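## Task

A salt mill (cast-iron body, round wooden head, full of salt) sits free on the table, with a stripe on the body aligned to a mark on the head's top. Rotate the head 6 quarter turns (540 degrees) clockwise as seen from above, relative to the body. Only the final net rotation counts, full turns included. The mill must end upright on the table and must not depend on the robot to stay that way. Release it and move the hands away.

## Robot and tools

ROBOT. Two arms, left_arm and right_arm, face each other across the table; left_arm's base is on the +y side. The names do not refer to image sides. Each arm carries the same five-finger right hand, so the hands are not mirrored and every hand number and axis means the same on both. Cameras: cam_high (672x504, fixed, high above the table, near world (0.03, -0.14, 1.27)), cam_left_wrist and cam_right_wrist (616x616 fisheye, on the wrists). Calibration matrices are provided; the real cameras may be a few degrees or millimetres off.

WORLD FRAME. Origin is on the table surface halfway between the arm bases, +z up, table top at z = 0. Results report each hand point's position (m), orientation quaternion (w, x, y, z) and velocities in this frame. Clockwise seen from above is a negative rotation about world +z. Reported positions can be slightly wrong at long reach.

HAND POINT AND ITS AXES. A point fixed to the palm, 0.05 m in front of it, where index pad and thumb tip meet in a pinch. +z runs along the straightened fingers (they extend 0.06-0.07 m past the point), +y points out of the palm, +x runs across the palm toward the little finger. The hand spans 0.08 m from the point on the little-finger side; on the thumb side 0.02 m with the thumb turned across the palm, up to 0.09 m otherwise. A wrist bracket on the little-finger side sticks out 0.03 m beyond the point along +y and 0.11 m across the palm and can strike objects.

THE ROW. Every command row is 28 numbers, each in [-1, 1], always both arms: left_arm dx, dy, dz, rx, ry, rz, then left hand little, ring, middle, index, thumb_bend, thumb_turn, force_limit, speed; then the same 14 for right_arm. The first six are an offset, not a pose: a displacement from the hand point's measured pose at the start of the action (for a call's first action, the last pose any result reported), expressed in the hand point's own axes. Scale: 1.0 = 0.6 m for dx, dy, dz and 180 degrees for rotation; rx, ry, rz form one rotation vector. Zeros mean stay put. Each step the controller clips the command to within 100 mm and 16 degrees of the measured pose, so big offsets need several actions; after an action an arm goes no further than its last clipped pose. Arm motion trails commands by about 0.17 s.

HAND NUMBERS are absolute targets, not offsets. Fingers: +1 straight, -1 curled into the palm. thumb_bend: +1 straight, -1 fully bent. thumb_turn: +1 beside the palm, -1 across in front of it. A pinch is about index -0.22, thumb_bend -0.75, thumb_turn -0.57. force_limit: -1 to +1 maps linearly to about 0-10 N at the fingertip (0-15 N for both thumb motors); it only stops closing. speed: -1 nearly still to +1 full (0.6 s for full travel); close at -0.9 or slower for a gentle grip. There is no 'no change' value: to leave a hand alone, repeat its last eight numbers, or before any command send its hand_measured six plus hand_force_limit and hand_speed. A motor only starts when its target changes by at least 0.01. With the thumb turned fully in front, the hand can wrap objects 0.035-0.08 m wide; turn the thumb before reaching.

TOOLS.
execute_actions(actions): a list of actions, each a table of up to 15 rows; each row lasts one 1/30 s step and a short table repeats its last row to fill 15 steps. All rows of an action are offsets from that action's start pose, not from the previous row. An empty list just returns state and images.
move(target, speed, stop_force, blocking): target is one 28-number row whose offsets count from the pose in the last result showing one. Each hand point travels a straight line, all ending together, over 0.5-10 s, turning the shorter way; obstacles and the other arm are ignored. speed in m/s, 0.002-0.5 (default 0.25); turning up to twice that in rad/s. stop_force in N, 9-40, one value for both arms: an arm's path ends when its wrist sensor feels that much extra push against the motion for two steps, then it backs to where it was two steps earlier; not allowed before 0.2 s into a scene, unreliable when the hand rotates, and should be omitted when pulling away from a contact. blocking=false returns after 0.5 s while the arm keeps going (not with stop_force); call wait or stop before sending anything else.
wait(seconds 0-10): runs the scene holding last commands. stop(): brakes a running move. zoom_image(camera, region [x0, y0, x1, y1] in pixels, at most 504x504): closer look. show_instructions(): reference images. finished_scene(scene 1 or 2): irreversible end of the scene.

RESULTS. Per arm: pose, velocity, 'Hand target' (where the controller now drives the point), wrist force and torque on the end effector's axes (offset up to about 4 N, noise up to 2.4 N, saturates near 50 N; 'no reading' is harmless). Hand lists, six values in motor order: hand_measured, hand_stopped_by (moving, target, force, stalled, fault), hand_load_n (positive pushes a finger open; loads near 0 mean the grip is lost), plus hand_force_limit and hand_speed. A move adds a 'move:' line: done, off_target, moving, held, fault or contact per arm; limits=paced means clipping, limits=held means a check blocked steps (the arm may then jump fast). 'pose unreachable' means the clearance check altered a command. MOTOR HOT appears at 70 °C; at 85 °C the arm is braked until cool.

AVOID. Knocking the mill or anything off the table fails the task. Arms are stiff: pressing even slightly past contact can cause a fault (joint torque limit 135 N m, wrist joints 25.2 N m, or 150 N outside force), stopping that arm for 10 s. Move slowly near contact, use stop_force. Never let the arms collide or press on each other. The mill is loose: steady the body with one hand while the other turns the head, check the stripe and mark with zoom_image, leave the mill upright and unsupported, then open the hands and withdraw.

Each tool is called by a JSON object that holds its "fn" and its "kwargs".

Reference images:

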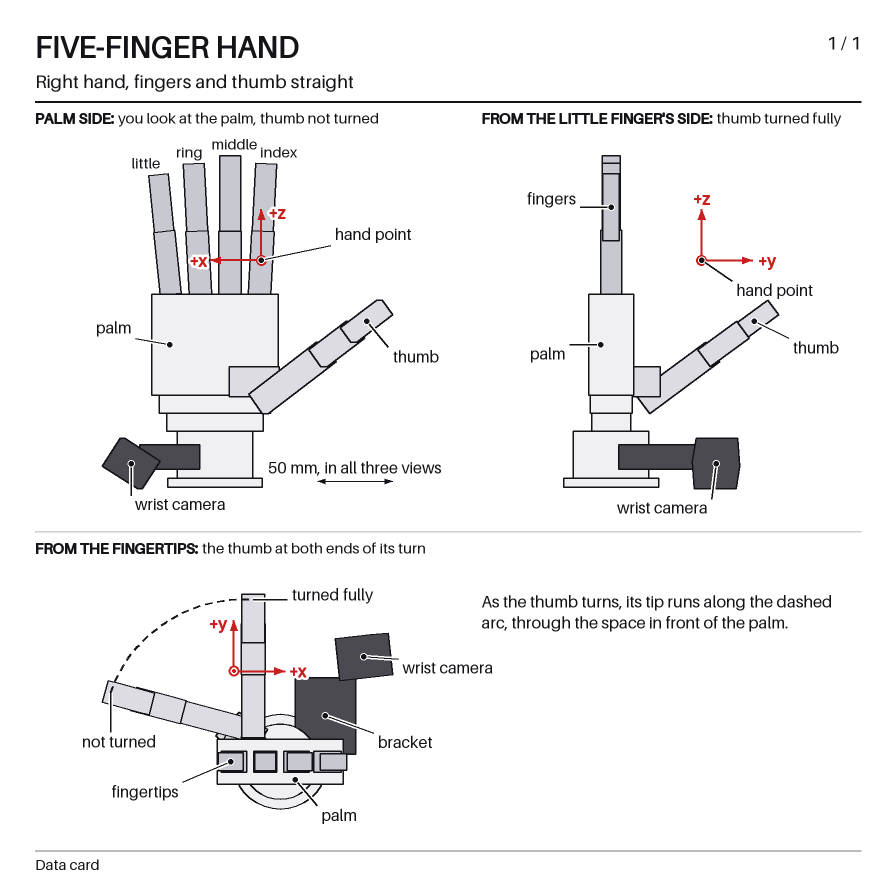

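## Session

I'll start by looking at the current state.

{"fn": "execute_actions", "kwargs": {"actions": []}}

Scene clock: 0.00 s.
left_arm: end_effector_position=(+0.2972, +0.4762, +0.4762) hand_measured=(+1.000, +1.000, +1.000, +1.000, +1.000, +1.000) hand_load_n=(+0.0, +0.0, +0.0, +0.0, +0.0, +0.0) hand_stopped_by=(target, target, target, target, target, target) hand_force_limit=0.00 hand_speed=-0.80 end_effector_quat_wxyz=(-0.019, +0.279, +0.960, +0.008) end_effector_velocity=(-0.000, +0.000, +0.000) end_effector_angular_velocity=(-0.001, -0.000, -0.000) | right_arm: end_effector_position=(+0.0624, -0.2997, +0.4902) hand_measured=(+1.000, +1.000, +1.000, +1.000, +1.000, +1.000) hand_load_n=(+0.0, +0.0, +0.0, +0.0, +0.0, +0.0) hand_stopped_by=(target, target, target, target, target, target) hand_force_limit=0.00 hand_speed=-0.80 end_effector_quat_wxyz=(+0.007, -0.350, +0.937, -0.003) end_effector_velocity=(+0.001, -0.000, +0.000) end_effector_angular_velocity=(+0.001, -0.003, -0.002)
Joint positions: left_arm=[ 0.543 -1.693  1.331  1.973  1.578 -1.862] | right_arm=[-1.19  -1.745  1.322  1.98   1.577 -1.883]
Joint velocities: left_arm=[-0.    -0.001 -0.     0.     0.     0.   ] | right_arm=[-0.001 -0.    -0.002 -0.002  0.001  0.001]
Motor temperatures (°C, as the motors report them): left_arm=[27 28 30 36 34 38] | right_arm=[27 30 28 34 38 32]
Wrist force (N, on the end effector, along its own x y z axes, offset not removed): no reading
Wrist torque (N m, same axes, about the end effector's origin, offset not removed): no reading
Hand target (left_arm): +0.297, +0.476, +0.476; -0.019, +0.279, +0.960, +0.008
Hand target (right_arm): +0.062, -0.300, +0.490; +0.007, -0.350, +0.937, -0.003

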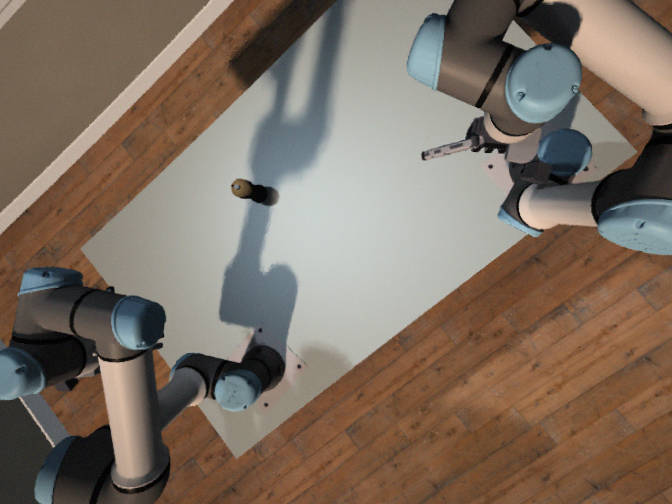

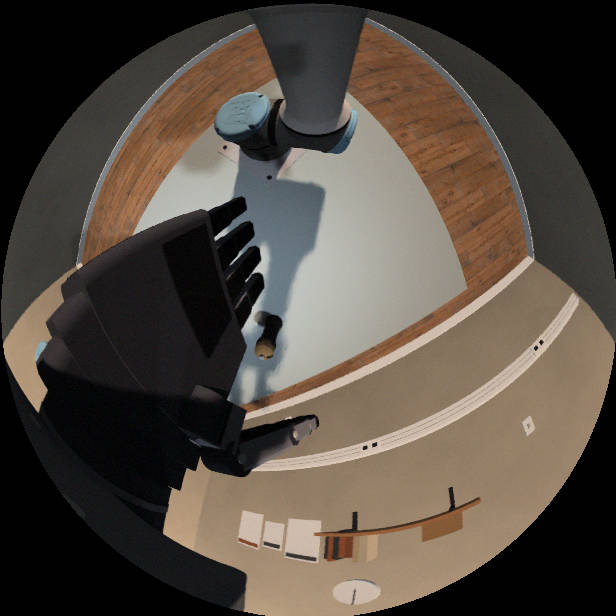

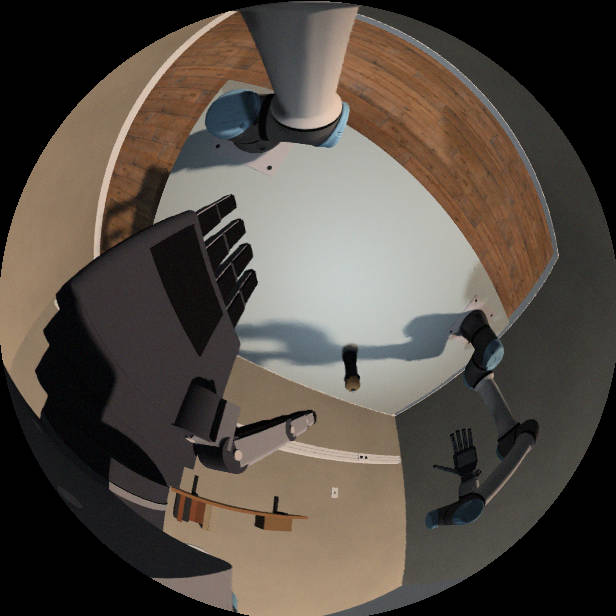

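{"fn": "zoom_image", "kwargs": {"camera": "cam_high", "region": [200, 150, 310, 230]}}

{"fn": "zoom_image", "kwargs": {"camera": "cam_right_wrist", "region": [300, 320, 400, 410]}}

{"fn": "zoom_image", "kwargs": {"camera": "cam_left_wrist", "region": [220, 290, 320, 380]}}

Region (200, 150, 310, 230) of cam_high's 672x504 image, scaled by 4.582, with more detail than that image has; it fills the top 367 rows of this view, and the rest is white.

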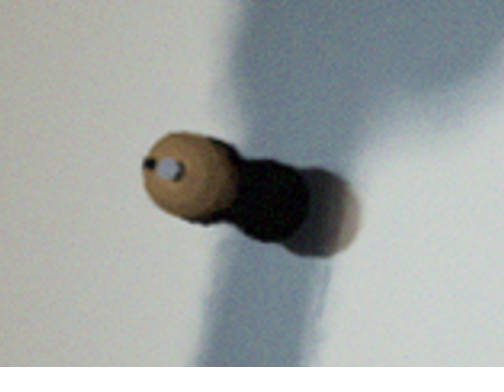

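Region (300, 320, 400, 410) of cam_right_wrist's 616x616 image, scaled by 5.040, with more detail than that image has; it fills the top 454 rows of this view, and the rest is white.

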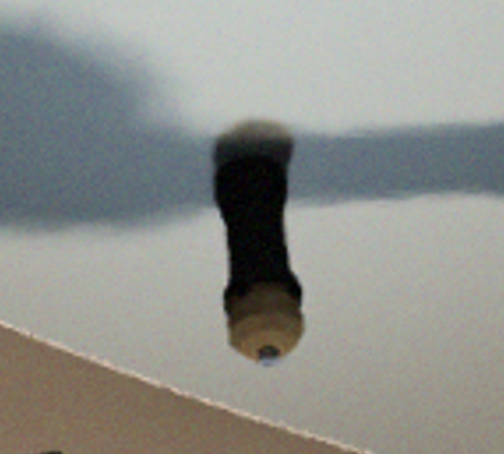

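Region (220, 290, 320, 380) of cam_left_wrist's 616x616 image, scaled by 5.040, with more detail than that image has; it fills the top 454 rows of this view, and the rest is white.

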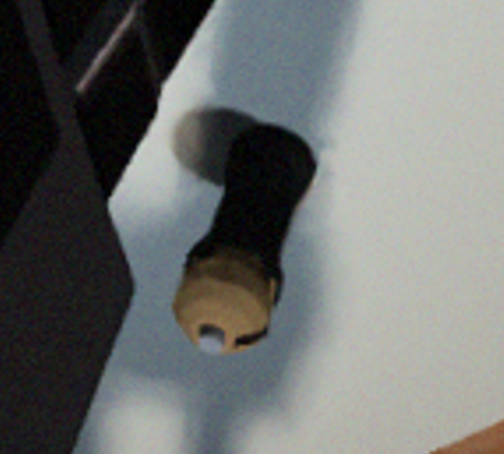

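{"fn": "move", "kwargs": {"target": [0,0,0,0,0,-0.74, 1,1,1,1,1,-1,0,0.5, -0.769,-0.05,0.583,-0.598,0.182,0.597, 1,1,1,1,1,-1,0,0.5], "speed": 0.4}}

Scene clock: 126.50 s.
left_arm: end_effector_position=(+0.2971, +0.4763, +0.4764) hand_measured=(+1.000, +1.000, +1.000, +1.000, +1.000, -1.000) hand_load_n=(+0.0, +0.0, +0.0, +0.0, +0.0, +0.0) hand_stopped_by=(target, target, target, target, target, target) hand_force_limit=0.00 hand_speed=0.50 end_effector_quat_wxyz=(+0.001, +0.771, -0.637, -0.020) end_effector_velocity=(-0.000, +0.000, +0.000) end_effector_angular_velocity=(-0.000, -0.001, +0.001) | right_arm: end_effector_position=(+0.4360, -0.0186, +0.1467) hand_measured=(+1.000, +1.000, +1.000, +1.000, +1.000, -1.000) hand_load_n=(+0.0, +0.0, +0.0, +0.0, +0.0, +0.0) hand_stopped_by=(target, target, target, target, target, target) hand_force_limit=0.00 hand_speed=0.50 end_effector_quat_wxyz=(-0.427, +0.554, +0.438, +0.565) end_effector_velocity=(+0.002, -0.001, -0.000) end_effector_angular_velocity=(+0.009, -0.003, -0.007)
Joint positions: left_arm=[ 0.868 -1.387  1.023  1.975  1.566 -3.861] | right_arm=[-1.154 -1.145  1.92  -0.78   0.696  1.552]
Joint velocities: left_arm=[-0.    -0.001  0.     0.     0.    -0.001] | right_arm=[ 0.     0.002  0.006 -0.022  0.007  0.011]
Motor temperatures (°C, as the motors report them): left_arm=[27 28 30 36 34 38] | right_arm=[27 30 28 34 38 32]
Wrist force (N, on the end effector, along its own x y z axes, offset not removed): left_arm=[1.3 2.5 -1.1] | right_arm=[-1.1 0.0 0.5]
Wrist torque (N m, same axes, about the end effector's origin, offset not removed): left_arm=[0.41 -0.11 0.03] | right_arm=[-0.27 0.20 0.00]
Hand target (left_arm): +0.297, +0.476, +0.476; +0.001, +0.771, -0.637, -0.020
Hand target (right_arm): +0.436, -0.019, +0.147; -0.427, +0.554, +0.437, +0.566
Off the commanded pose (left_arm): 0.000 m, 0 deg.
Off the commanded pose (right_arm): 0.001 m, 0 deg.
move: done; limits=paced
camera_calibration (this result's frames):
cam_left_wrist: T_world_to_cam=[[-0.995668, -0.0854924, -0.0365548, 0.363574], [-0.0908186, 0.809946, 0.57943, -0.632468], [-0.0199294, 0.58024, -0.814202, 0.246329], [0, 0, 0, 1]] pos_world=[0.309468, 0.400419, 0.580323]
cam_right_wrist: T_world_to_cam=[[0.971496, -0.216759, -0.0959745, -0.409576], [-0.201175, -0.539699, -0.817468, 0.192447], [0.125396, 0.813475, -0.567921, 0.173807], [0, 0, 0, 1]] pos_world=[0.414822, -0.126304, 0.216719]

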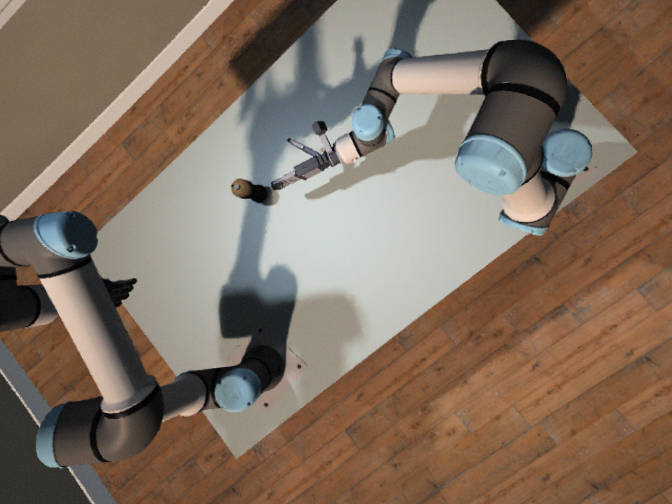

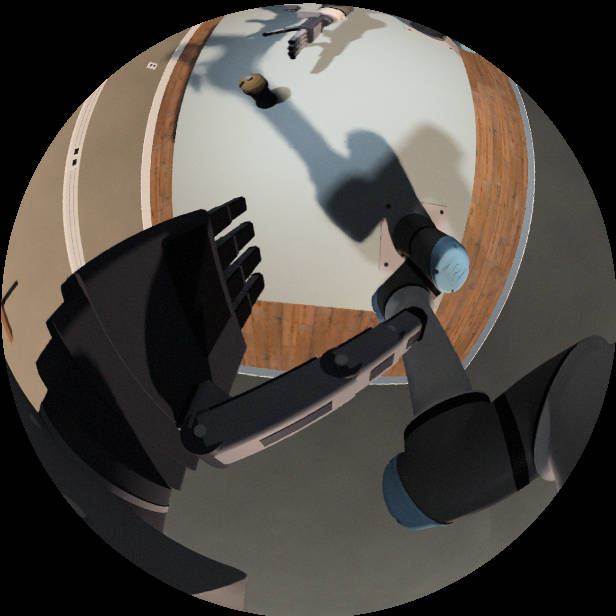

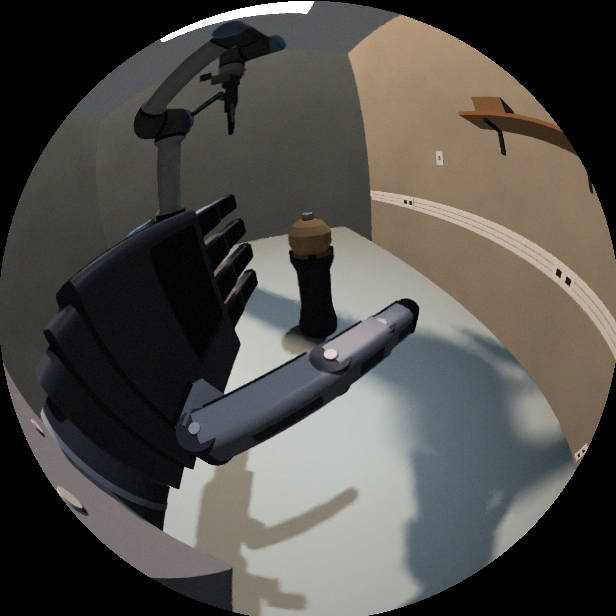

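{"fn": "zoom_image", "kwargs": {"camera": "cam_right_wrist", "region": [240, 200, 390, 350]}}

Region (240, 200, 390, 350) of cam_right_wrist's 616x616 image, scaled by 3.360, with more detail than that image has.

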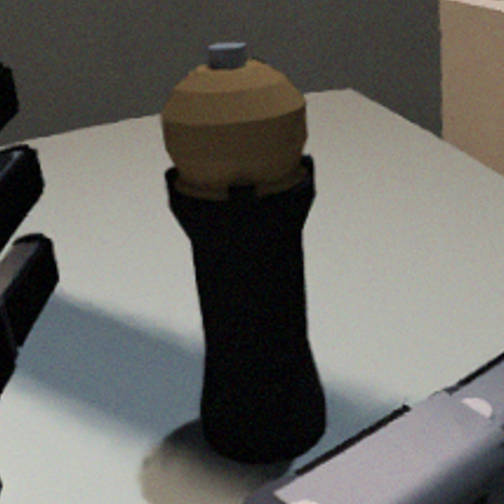

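{"fn": "move", "kwargs": {"target": [0.385,0.112,0.235,0.25,0,0, -1,-1,0.6,0.6,1,-1,0,0.5, -0.175,0.003,0.233,0,0,0, 1,1,1,1,1,-1,0,0.5], "speed": 0.2}}

Scene clock: 178.30 s.
left_arm: end_effector_position=(+0.2708, +0.2407, +0.3304) hand_measured=(-1.000, -1.000, +0.600, +0.600, +1.000, -1.000) hand_load_n=(+0.0, +0.0, +0.0, +0.0, +0.0, +0.0) hand_stopped_by=(target, target, target, target, target, target) hand_force_limit=0.00 hand_speed=0.50 end_effector_quat_wxyz=(-0.295, +0.712, -0.596, +0.225) end_effector_velocity=(+0.000, -0.001, -0.001) end_effector_angular_velocity=(-0.001, -0.006, +0.002) | right_arm: end_effector_position=(+0.4756, +0.1158, +0.0423) hand_measured=(+1.000, +1.000, +1.000, +1.000, +1.000, -1.000) hand_load_n=(+0.0, +0.0, +0.0, +0.0, +0.0, +0.0) hand_stopped_by=(target, target, target, target, target, target) hand_force_limit=0.00 hand_speed=0.50 end_effector_quat_wxyz=(-0.426, +0.554, +0.438, +0.565) end_effector_velocity=(+0.000, +0.001, -0.001) end_effector_angular_velocity=(-0.000, +0.001, +0.001)
Joint positions: left_arm=[-0.133 -1.462  1.589  1.616  0.827 -4.917] | right_arm=[-0.97  -0.751  1.553 -0.805  0.881  1.551]
Joint velocities: left_arm=[-0.004  0.001  0.003  0.001 -0.005 -0.008] | right_arm=[ 0.001  0.003 -0.003  0.001  0.     0.   ]
Motor temperatures (°C, as the motors report them): left_arm=[27 28 30 36 34 38] | right_arm=[27 30 28 34 38 32]
Wrist force (N, on the end effector, along its own x y z axes, offset not removed): left_arm=[-0.8 2.1 -0.8] | right_arm=[-1.3 1.4 0.5]
Wrist torque (N m, same axes, about the end effector's origin, offset not removed): left_arm=[0.36 0.15 -0.16] | right_arm=[-0.19 0.20 0.06]
Hand target (left_arm): +0.271, +0.241, +0.330; -0.295, +0.712, -0.596, +0.225
Hand target (right_arm): +0.476, +0.116, +0.042; -0.426, +0.554, +0.438, +0.565
Off the commanded pose (left_arm): 0.001 m, 0 deg.
Off the commanded pose (right_arm): 0.000 m, 0 deg.
move: done
camera_calibration (this result's frames):
cam_left_wrist: T_world_to_cam=[[-0.685568, -0.00365239, -0.728, 0.436752], [-0.495123, 0.735445, 0.462574, -0.193446], [0.533714, 0.677575, -0.506005, -0.0115692], [0, 0, 0, 1]] pos_world=[0.209818, 0.151703, 0.401585]
cam_right_wrist: T_world_to_cam=[[0.971521, -0.216798, -0.0956348, -0.428847], [-0.200965, -0.540039, -0.817295, 0.187562], [0.125542, 0.813239, -0.568227, 0.000154774], [0, 0, 0, 1]] pos_world=[0.454308, 0.00819141, 0.112368]

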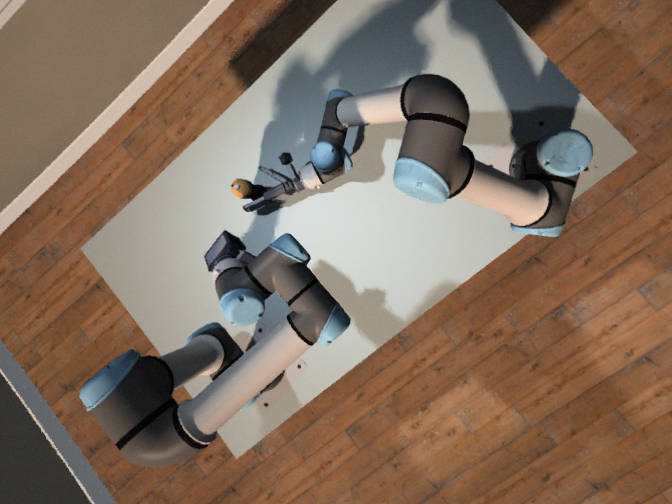

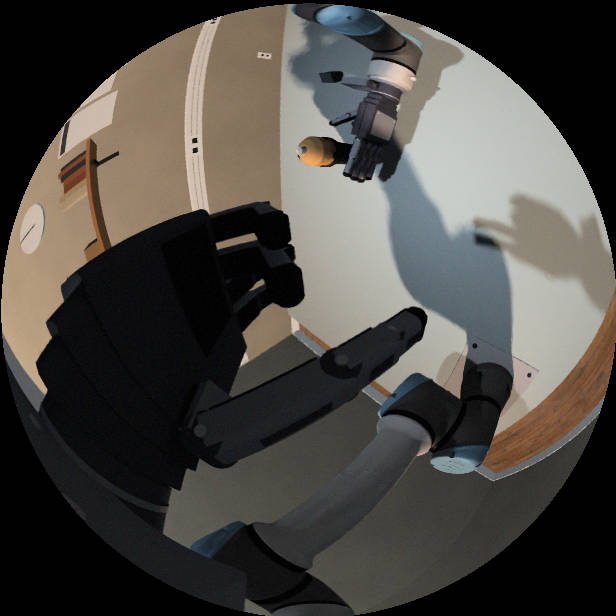

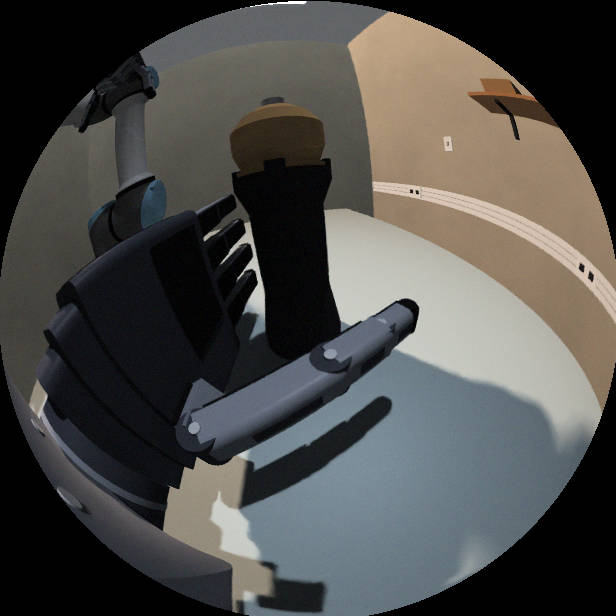

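{"fn": "move", "kwargs": {"target": [0,0,0,0,0,0, -1,-1,0.6,0.6,1,-1,0,0.5, -0.01,0.0,0.075,0,0,0, 1,1,1,1,1,-1,0,0.5], "speed": 0.06}}

Scene clock: 188.53 s.
left_arm: end_effector_position=(+0.2708, +0.2407, +0.3304) hand_measured=(-1.000, -1.000, +0.600, +0.600, +1.000, -1.000) hand_load_n=(+0.0, +0.0, +0.0, +0.0, +0.0, +0.0) hand_stopped_by=(target, target, target, target, target, target) hand_force_limit=0.00 hand_speed=0.50 end_effector_quat_wxyz=(-0.295, +0.712, -0.596, +0.225) end_effector_velocity=(+0.000, +0.001, +0.000) end_effector_angular_velocity=(+0.000, +0.000, +0.000) | right_arm: end_effector_position=(+0.4870, +0.1592, +0.0365) hand_measured=(+1.000, +1.000, +1.000, +1.000, +1.000, -1.000) hand_load_n=(+0.0, +0.0, +0.0, +0.0, +0.0, +0.0) hand_stopped_by=(target, target, target, target, target, target) hand_force_limit=0.00 hand_speed=0.50 end_effector_quat_wxyz=(-0.426, +0.554, +0.438, +0.565) end_effector_velocity=(+0.000, +0.002, -0.000) end_effector_angular_velocity=(-0.000, +0.000, +0.001)
Joint positions: left_arm=[-0.133 -1.462  1.589  1.616  0.827 -4.917] | right_arm=[-0.924 -0.671  1.402 -0.734  0.926  1.55 ]
Joint velocities: left_arm=[ 0.001 -0.001  0.001  0.     0.     0.   ] | right_arm=[ 0.002  0.004 -0.008  0.004  0.001 -0.   ]
Motor temperatures (°C, as the motors report them): left_arm=[27 28 30 36 34 38] | right_arm=[27 30 28 34 38 32]
Wrist force (N, on the end effector, along its own x y z axes, offset not removed): left_arm=[1.0 1.7 -1.2] | right_arm=[-1.7 -2.0 4.7]
Wrist torque (N m, same axes, about the end effector's origin, offset not removed): left_arm=[0.32 -0.06 -0.06] | right_arm=[-0.92 0.11 0.06]
Hand target (left_arm): +0.271, +0.241, +0.330; -0.295, +0.712, -0.596, +0.225
Hand target (right_arm): +0.487, +0.159, +0.036; -0.426, +0.554, +0.438, +0.565
Off the commanded pose (left_arm): 0.000 m, 0 deg.
Off the commanded pose (right_arm): 0.000 m, 0 deg.
move: done
camera_calibration (this result's frames):
cam_left_wrist: T_world_to_cam=[[-0.685566, -0.0036387, -0.728001, 0.436745], [-0.495115, 0.735446, 0.462579, -0.193447], [0.533723, 0.677573, -0.505999, -0.0115694], [0, 0, 0, 1]] pos_world=[0.209814, 0.151699, 0.401581]
cam_right_wrist: T_world_to_cam=[[0.971527, -0.216801, -0.0955696, -0.431126], [-0.200918, -0.54008, -0.81728, 0.208494], [0.125572, 0.81321, -0.568261, -0.0398368], [0, 0, 0, 1]] pos_world=[0.465742, 0.0515306, 0.106557]

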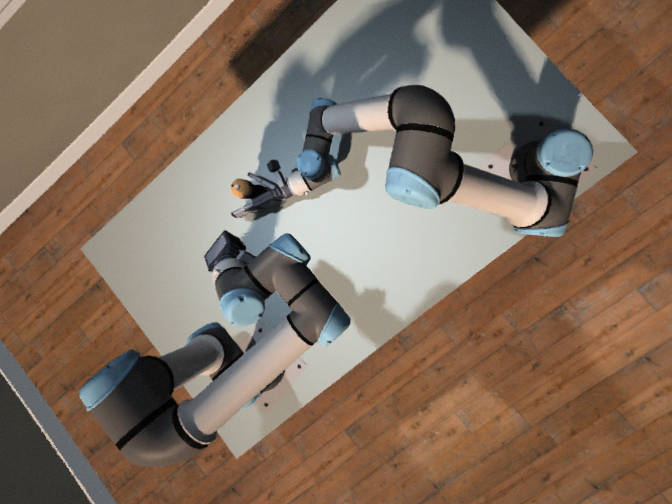

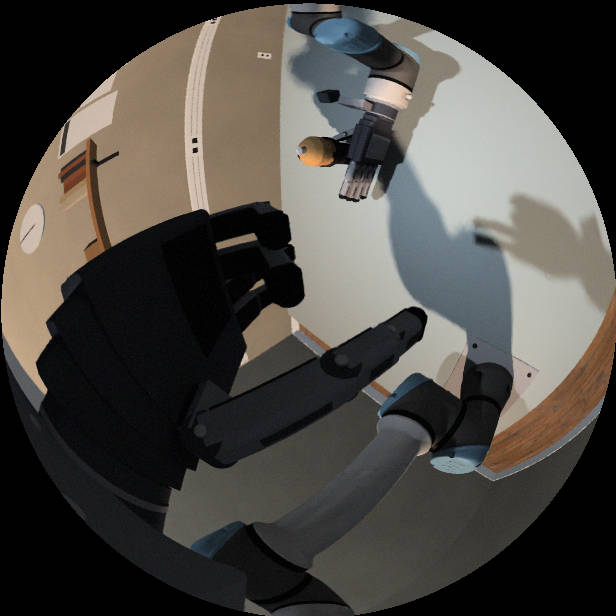

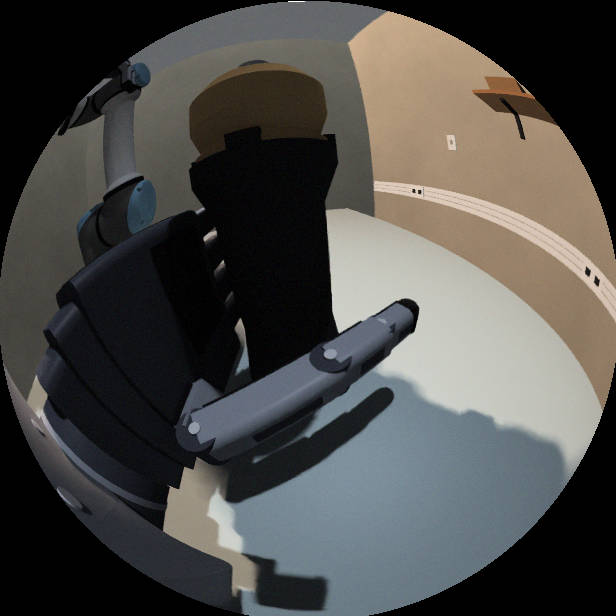

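{"fn": "execute_actions", "kwargs": {"actions": [[[0,0,0,0,0,0, -1,-1,0.6,0.6,1,-1,0,0.5, 0,0.008,0.012,0,0,0, -1,-1,-1,-1,-1,-1,1,-0.3]],[[0,0,0,0,0,0, -1,-1,0.6,0.6,1,-1,0,0.5, 0,0,0,0,0,0, -1,-1,-1,-1,-1,-1,1,-0.3]],[[0,0,0,0,0,0, -1,-1,0.6,0.6,1,-1,0,0.5, 0,0,0,0,0,0, -1,-1,-1,-1,-1,-1,1,-0.3]]]}}

Scene clock: 195.03 s.
left_arm: end_effector_position=(+0.2708, +0.2407, +0.3304) hand_measured=(-1.000, -1.000, +0.600, +0.600, +1.000, -1.000) hand_load_n=(+0.0, +0.0, +0.0, +0.0, +0.0, +0.0) hand_stopped_by=(target, target, target, target, target, target) hand_force_limit=0.00 hand_speed=0.50 end_effector_quat_wxyz=(-0.295, +0.712, -0.596, +0.225) end_effector_velocity=(-0.000, +0.000, -0.000) end_effector_angular_velocity=(+0.001, +0.000, +0.000) | right_arm: end_effector_position=(+0.4934, +0.1649, +0.0367) hand_measured=(-0.432, -0.468, -0.470, -0.392, +0.080, -1.000) hand_load_n=(+2.0, +9.5, +10.5, +4.5, +14.0, +0.0) hand_stopped_by=(force, force, force, force, force, target) hand_force_limit=1.00 hand_speed=-0.30 end_effector_quat_wxyz=(-0.426, +0.554, +0.438, +0.565) end_effector_velocity=(+0.001, -0.000, +0.000) end_effector_angular_velocity=(+0.001, -0.000, -0.001)
Joint positions: left_arm=[-0.133 -1.462  1.589  1.616  0.827 -4.917] | right_arm=[-0.923 -0.656  1.369 -0.717  0.927  1.55 ]
Joint velocities: left_arm=[-0.     0.     0.     0.001  0.    -0.   ] | right_arm=[-0.001 -0.     0.001 -0.001  0.     0.001]
Motor temperatures (°C, as the motors report them): left_arm=[27 28 30 36 34 38] | right_arm=[27 30 28 34 38 32]
Wrist force (N, on the end effector, along its own x y z axes, offset not removed): left_arm=[-0.8 2.5 0.1] | right_arm=[12.9 0.2 3.7]
Wrist torque (N m, same axes, about the end effector's origin, offset not removed): left_arm=[0.36 0.21 -0.02] | right_arm=[-0.42 -0.71 0.59]
Hand target (left_arm): +0.271, +0.241, +0.330; -0.295, +0.712, -0.596, +0.225
Hand target (right_arm): +0.493, +0.165, +0.037; -0.426, +0.554, +0.438, +0.565
Off the commanded pose (left_arm): 0.000 m, 0 deg.
Off the commanded pose (right_arm): 0.000 m, 0 deg.
camera_calibration (this result's frames):
cam_left_wrist: T_world_to_cam=[[-0.685568, -0.00365261, -0.728, 0.436752], [-0.495123, 0.735445, 0.462574, -0.193446], [0.533714, 0.677575, -0.506006, -0.011569], [0, 0, 0, 1]] pos_world=[0.209818, 0.151703, 0.401585]
cam_right_wrist: T_world_to_cam=[[0.97154, -0.216805, -0.0954253, -0.436098], [-0.200789, -0.540014, -0.817355, 0.212939], [0.125675, 0.813253, -0.568177, -0.0452396], [0, 0, 0, 1]] pos_world=[0.472128, 0.0572331, 0.106728]

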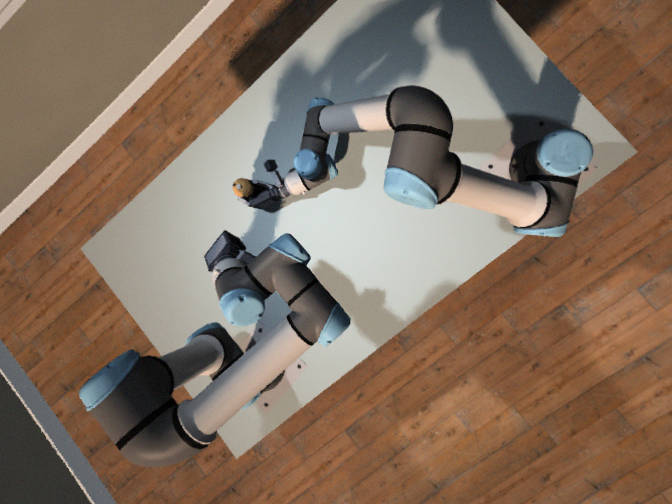

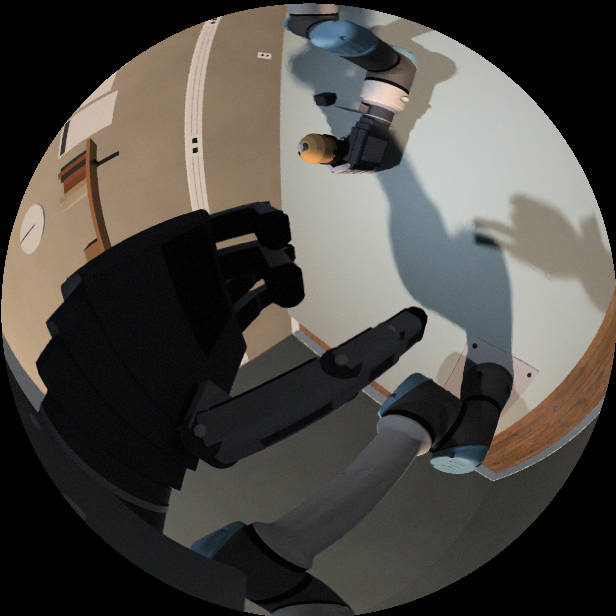

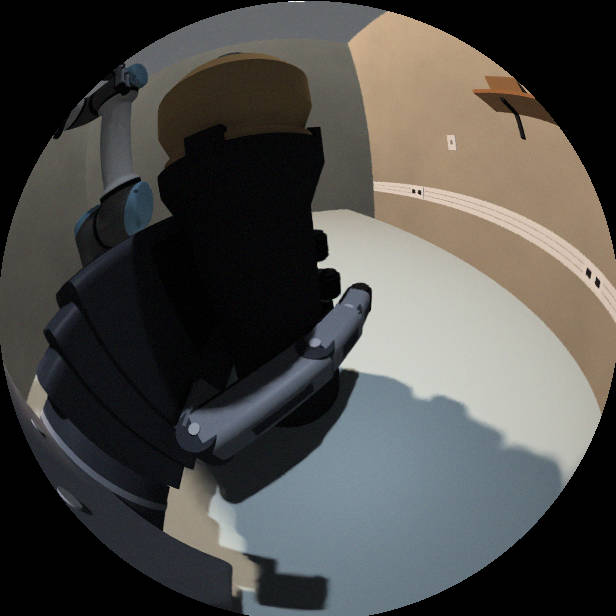

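{"fn": "move", "kwargs": {"target": [0,0,0,0,0,0, -1,-1,0.6,0.6,1,-1,0,0.5, 0.017,0,0,0,0,0, -0.98,-1,-1,-0.98,-1,-1,1,-0.6], "speed": 0.03}}

{"fn": "move", "kwargs": {"target": [0,0,0,0,0,0, -1,-1,0.6,0.6,1,-1,0,0.5, 0.006,-0.287,-0.023,0,0,0, -0.98,-1,-1,-0.98,-1,-1,1,-0.6], "speed": 0.15}}

Scene clock: 207.57 s.
left_arm: end_effector_position=(+0.2708, +0.2407, +0.3304) hand_measured=(-1.000, -1.000, +0.600, +0.600, +1.000, -1.000) hand_load_n=(+0.0, +0.0, +0.0, +0.0, +0.0, +0.0) hand_stopped_by=(target, target, target, target, target, target) hand_force_limit=0.00 hand_speed=0.50 end_effector_quat_wxyz=(-0.295, +0.712, -0.596, +0.225) end_effector_velocity=(-0.000, +0.000, +0.000) end_effector_angular_velocity=(-0.001, -0.000, +0.000) | right_arm: end_effector_position=(+0.4931, +0.1649, +0.0467) hand_measured=(-0.472, -0.470, -0.470, -0.410, +0.080, -1.000) hand_load_n=(+4.5, +0.5, +5.0, +11.5, +12.5, +2.5) hand_stopped_by=(force, force, force, force, force, target) hand_force_limit=1.00 hand_speed=-0.60 end_effector_quat_wxyz=(-0.426, +0.554, +0.438, +0.565) end_effector_velocity=(-0.000, +0.000, +0.002) end_effector_angular_velocity=(+0.000, -0.000, +0.000)
Joint positions: left_arm=[-0.133 -1.462  1.589  1.616  0.827 -4.917] | right_arm=[-0.923 -0.672  1.369 -0.701  0.928  1.55 ]
Joint velocities: left_arm=[-0.    -0.001  0.001 -0.     0.    -0.001] | right_arm=[ 0.    -0.003 -0.     0.003  0.     0.   ]
Motor temperatures (°C, as the motors report them): left_arm=[27 28 30 36 34 38] | right_arm=[27 30 28 34 38 32]
Wrist force (N, on the end effector, along its own x y z axes, offset not removed): left_arm=[-0.3 2.3 -0.5] | right_arm=[-8.9 -0.4 3.9]
Wrist torque (N m, same axes, about the end effector's origin, offset not removed): left_arm=[0.31 0.17 -0.09] | right_arm=[-0.56 0.45 -0.17]
Hand target (left_arm): +0.271, +0.241, +0.330; -0.295, +0.712, -0.596, +0.225
Hand target (right_arm): +0.493, +0.165, +0.047; -0.426, +0.554, +0.438, +0.565
Off the commanded pose (left_arm): 0.000 m, 0 deg.
Off the commanded pose (right_arm): 0.000 m, 0 deg.
move: done
camera_calibration (this result's frames):
cam_left_wrist: T_world_to_cam=[[-0.685568, -0.00365243, -0.727999, 0.436752], [-0.495122, 0.735445, 0.462574, -0.193447], [0.533714, 0.677575, -0.506006, -0.011569], [0, 0, 0, 1]] pos_world=[0.209818, 0.151703, 0.401585]
cam_right_wrist: T_world_to_cam=[[0.971533, -0.216808, -0.09549, -0.434893], [-0.200844, -0.540012, -0.817342, 0.221097], [0.12564, 0.813253, -0.568184, -0.039521], [0, 0, 0, 1]] pos_world=[0.471885, 0.0572476, 0.116729]

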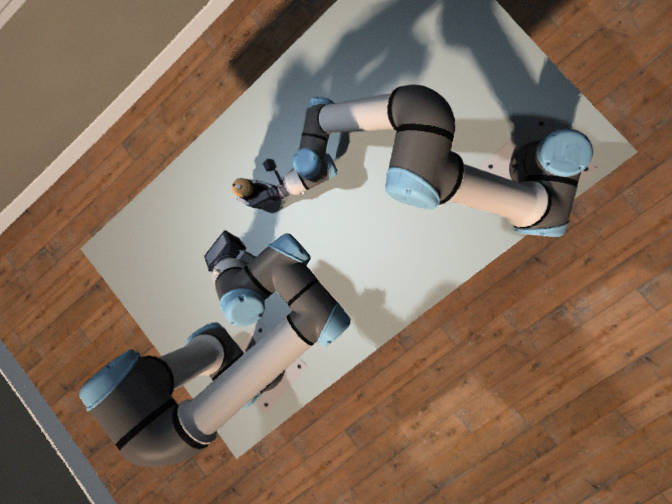

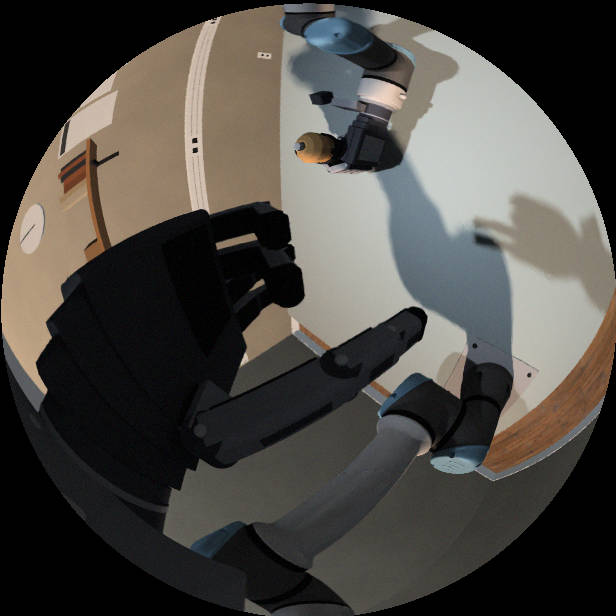

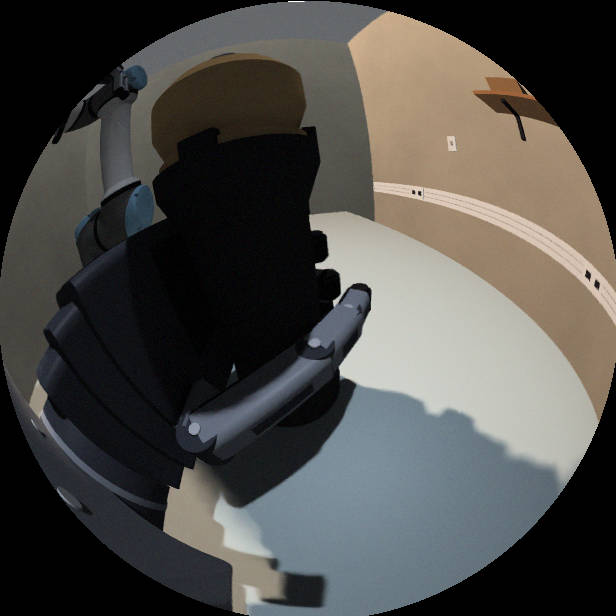

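Scene clock: 209.23 s.
left_arm: end_effector_position=(+0.2708, +0.2407, +0.3304) hand_measured=(-1.000, -1.000, +0.600, +0.600, +1.000, -1.000) hand_load_n=(+0.0, +0.0, +0.0, +0.0, +0.0, +0.0) hand_stopped_by=(target, target, target, target, target, target) hand_force_limit=0.00 hand_speed=0.50 end_effector_quat_wxyz=(-0.295, +0.712, -0.596, +0.225) end_effector_velocity=(-0.000, -0.000, -0.000) end_effector_angular_velocity=(-0.000, -0.000, -0.000) | right_arm: end_effector_position=(+0.3232, +0.1949, +0.0460) hand_measured=(-0.472, -0.470, -0.470, -0.410, +0.080, -1.000) hand_load_n=(+4.5, +0.5, +5.0, +11.5, +12.5, +2.5) hand_stopped_by=(force, force, force, force, force, target) hand_force_limit=1.00 hand_speed=-0.60 end_effector_quat_wxyz=(-0.426, +0.554, +0.438, +0.565) end_effector_velocity=(-0.003, +0.000, -0.001) end_effector_angular_velocity=(-0.000, +0.000, +0.001)
Joint positions: left_arm=[-0.133 -1.462  1.589  1.616  0.827 -4.917] | right_arm=[-0.686 -0.785  1.612 -0.829  1.164  1.549]
Joint velocities: left_arm=[-0.     0.     0.    -0.001 -0.    -0.   ] | right_arm=[ 0.004 -0.001  0.003 -0.002  0.003  0.   ]
Motor temperatures (°C, as the motors report them): left_arm=[27 28 30 36 34 38] | right_arm=[27 30 28 34 38 32]
Wrist force (N, on the end effector, along its own x y z axes, offset not removed): left_arm=[0.8 1.3 -0.7] | right_arm=[-4.9 1.5 1.5]
Wrist torque (N m, same axes, about the end effector's origin, offset not removed): left_arm=[0.20 0.11 -0.09] | right_arm=[-0.02 -0.04 0.11]
Hand target (left_arm): +0.271, +0.241, +0.330; -0.295, +0.712, -0.596, +0.225
Hand target (right_arm): +0.323, +0.195, +0.046; -0.426, +0.554, +0.438, +0.565
Off the commanded pose (left_arm): 0.000 m, 0 deg.
Off the commanded pose (right_arm): 0.000 m, 0 deg.
move: done
camera_calibration (this result's frames):
cam_left_wrist: T_world_to_cam=[[-0.685568, -0.00365247, -0.727999, 0.436752], [-0.495122, 0.735445, 0.462574, -0.193447], [0.533714, 0.677575, -0.506006, -0.0115691], [0, 0, 0, 1]] pos_world=[0.209818, 0.151703, 0.401585]
cam_right_wrist: T_world_to_cam=[[0.971586, -0.216827, -0.0949035, -0.263433], [-0.200424, -0.54041, -0.817183, 0.202556], [0.125901, 0.812984, -0.568512, -0.0429547], [0, 0, 0, 1]] pos_world=[0.301953, 0.0872652, 0.116104]

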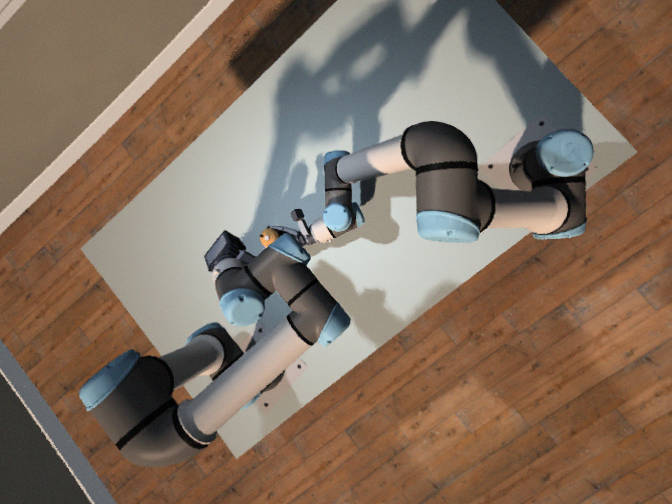

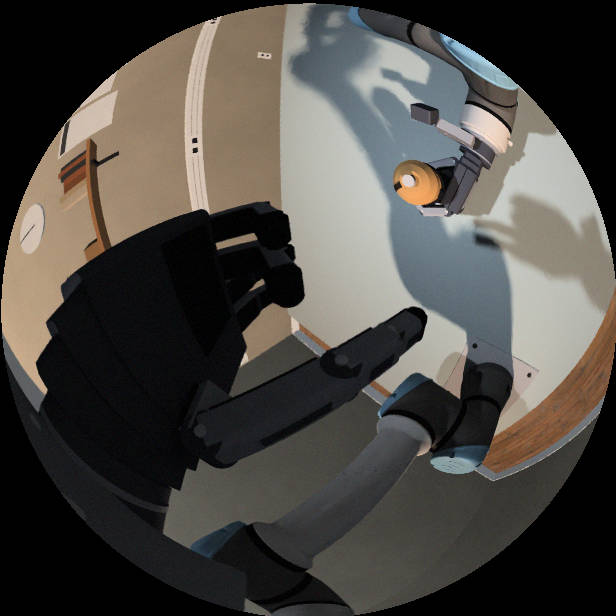

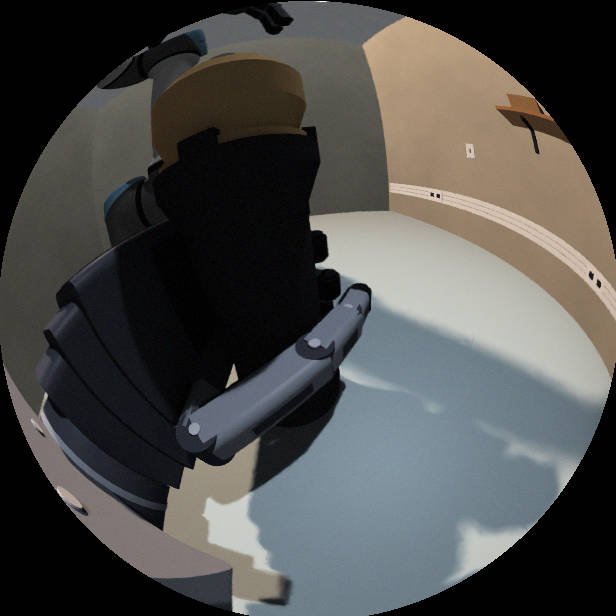

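{"fn": "move", "kwargs": {"target": [0,0,0,0,0,0, -1,-1,0.6,0.6,1,-1,0,0.5, -0.022,0,0,0,0,0, -0.98,-1,-1,-0.98,-1,-1,1,-0.6], "speed": 0.01, "stop_force": 14}}

Scene clock: 214.93 s.
left_arm: end_effector_position=(+0.2708, +0.2407, +0.3304) hand_measured=(-1.000, -1.000, +0.600, +0.600, +1.000, -1.000) hand_load_n=(+0.0, +0.0, +0.0, +0.0, +0.0, +0.0) hand_stopped_by=(target, target, target, target, target, target) hand_force_limit=0.00 hand_speed=0.50 end_effector_quat_wxyz=(-0.295, +0.712, -0.596, +0.225) end_effector_velocity=(+0.000, -0.000, +0.000) end_effector_angular_velocity=(-0.000, +0.000, +0.000) | right_arm: end_effector_position=(+0.3234, +0.1949, +0.0372) hand_measured=(-0.472, -0.470, -0.470, -0.410, +0.080, -1.000) hand_load_n=(+7.5, +2.5, +5.0, +10.0, +12.5, -1.0) hand_stopped_by=(force, force, force, force, force, target) hand_force_limit=1.00 hand_speed=-0.60 end_effector_quat_wxyz=(-0.426, +0.554, +0.438, +0.565) end_effector_velocity=(+0.000, -0.000, +0.003) end_effector_angular_velocity=(-0.001, +0.002, -0.002)
Joint positions: left_arm=[-0.133 -1.462  1.589  1.616  0.827 -4.917] | right_arm=[-0.686 -0.77   1.612 -0.845  1.164  1.549]
Joint velocities: left_arm=[ 0.001  0.001 -0.002  0.001  0.     0.   ] | right_arm=[-0.    -0.006  0.     0.007  0.002  0.002]
Motor temperatures (°C, as the motors report them): left_arm=[27 28 30 36 34 38] | right_arm=[27 30 28 34 38 32]
Wrist force (N, on the end effector, along its own x y z axes, offset not removed): left_arm=[-0.1 1.0 -1.8] | right_arm=[11.4 -2.4 5.7]
Wrist torque (N m, same axes, about the end effector's origin, offset not removed): left_arm=[0.19 0.08 -0.08] | right_arm=[-0.86 -0.61 0.57]
Hand target (left_arm): +0.271, +0.241, +0.330; -0.295, +0.712, -0.596, +0.225
Hand target (right_arm): +0.323, +0.195, +0.038; -0.426, +0.554, +0.438, +0.565
Off the commanded pose (left_arm): 0.000 m, 0 deg.
Off the commanded pose (right_arm): 0.004 m, 0 deg.
move: contact (right_arm)
camera_calibration (this result's frames):
cam_left_wrist: T_world_to_cam=[[-0.685568, -0.00365232, -0.727999, 0.436752], [-0.495122, 0.735445, 0.462574, -0.193447], [0.533714, 0.677575, -0.506006, -0.011569], [0, 0, 0, 1]] pos_world=[0.209818, 0.151703, 0.401585]
cam_right_wrist: T_world_to_cam=[[0.971595, -0.216781, -0.0949186, -0.264448], [-0.200399, -0.540344, -0.817232, 0.19533], [0.125872, 0.81304, -0.568438, -0.0480268], [0, 0, 0, 1]] pos_world=[0.302126, 0.0872657, 0.107229]

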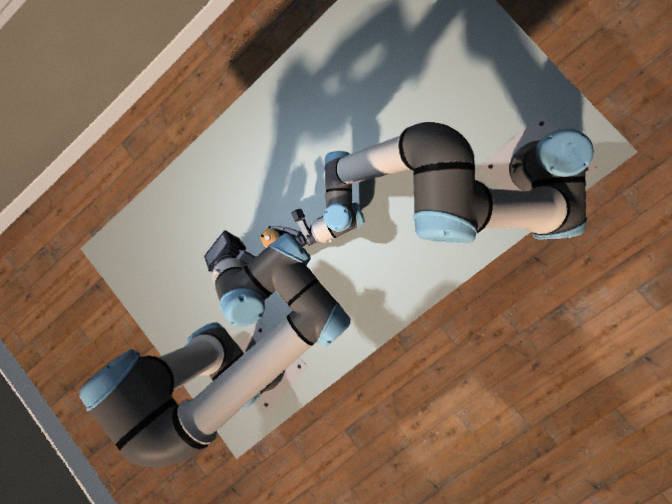

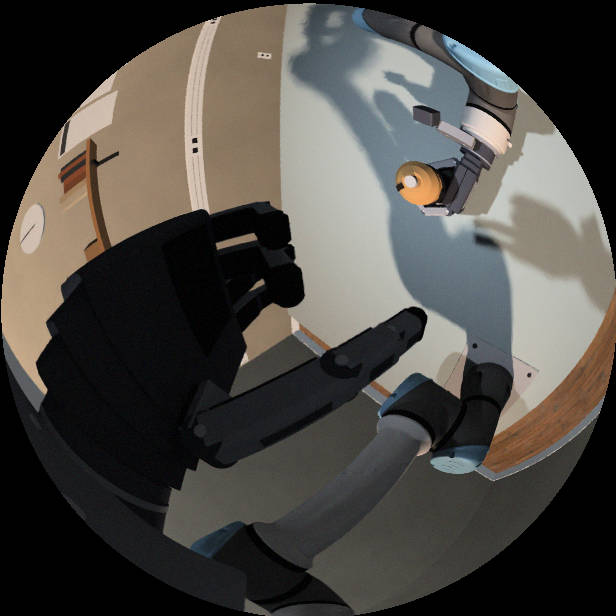

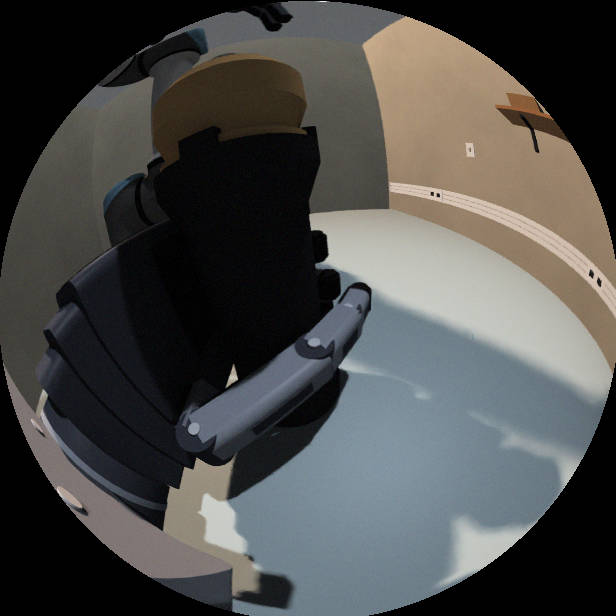

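{"fn": "zoom_image", "kwargs": {"camera": "cam_left_wrist", "region": [370, 130, 490, 230]}}

{"fn": "zoom_image", "kwargs": {"camera": "cam_high", "region": [230, 200, 330, 270]}}

Region (370, 130, 490, 230) of cam_left_wrist's 616x616 image, scaled by 4.200, with more detail than that image has.

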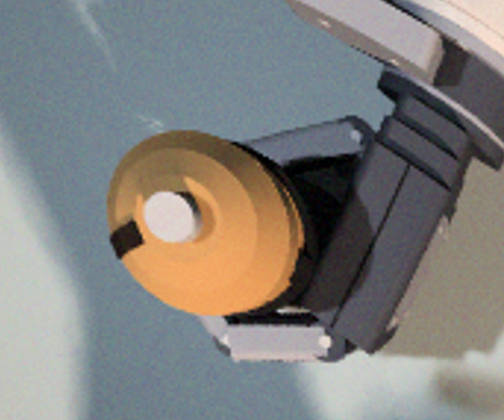

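Region (230, 200, 330, 270) of cam_high's 672x504 image, scaled by 5.040, with more detail than that image has; it fills the top 353 rows of this view, and the rest is white.

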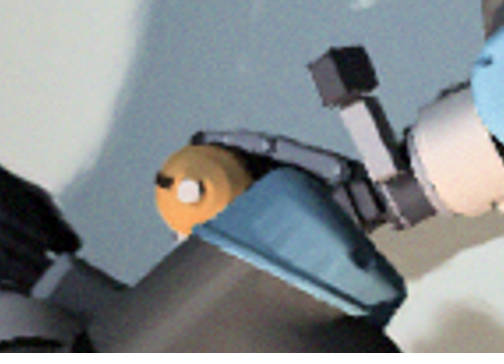

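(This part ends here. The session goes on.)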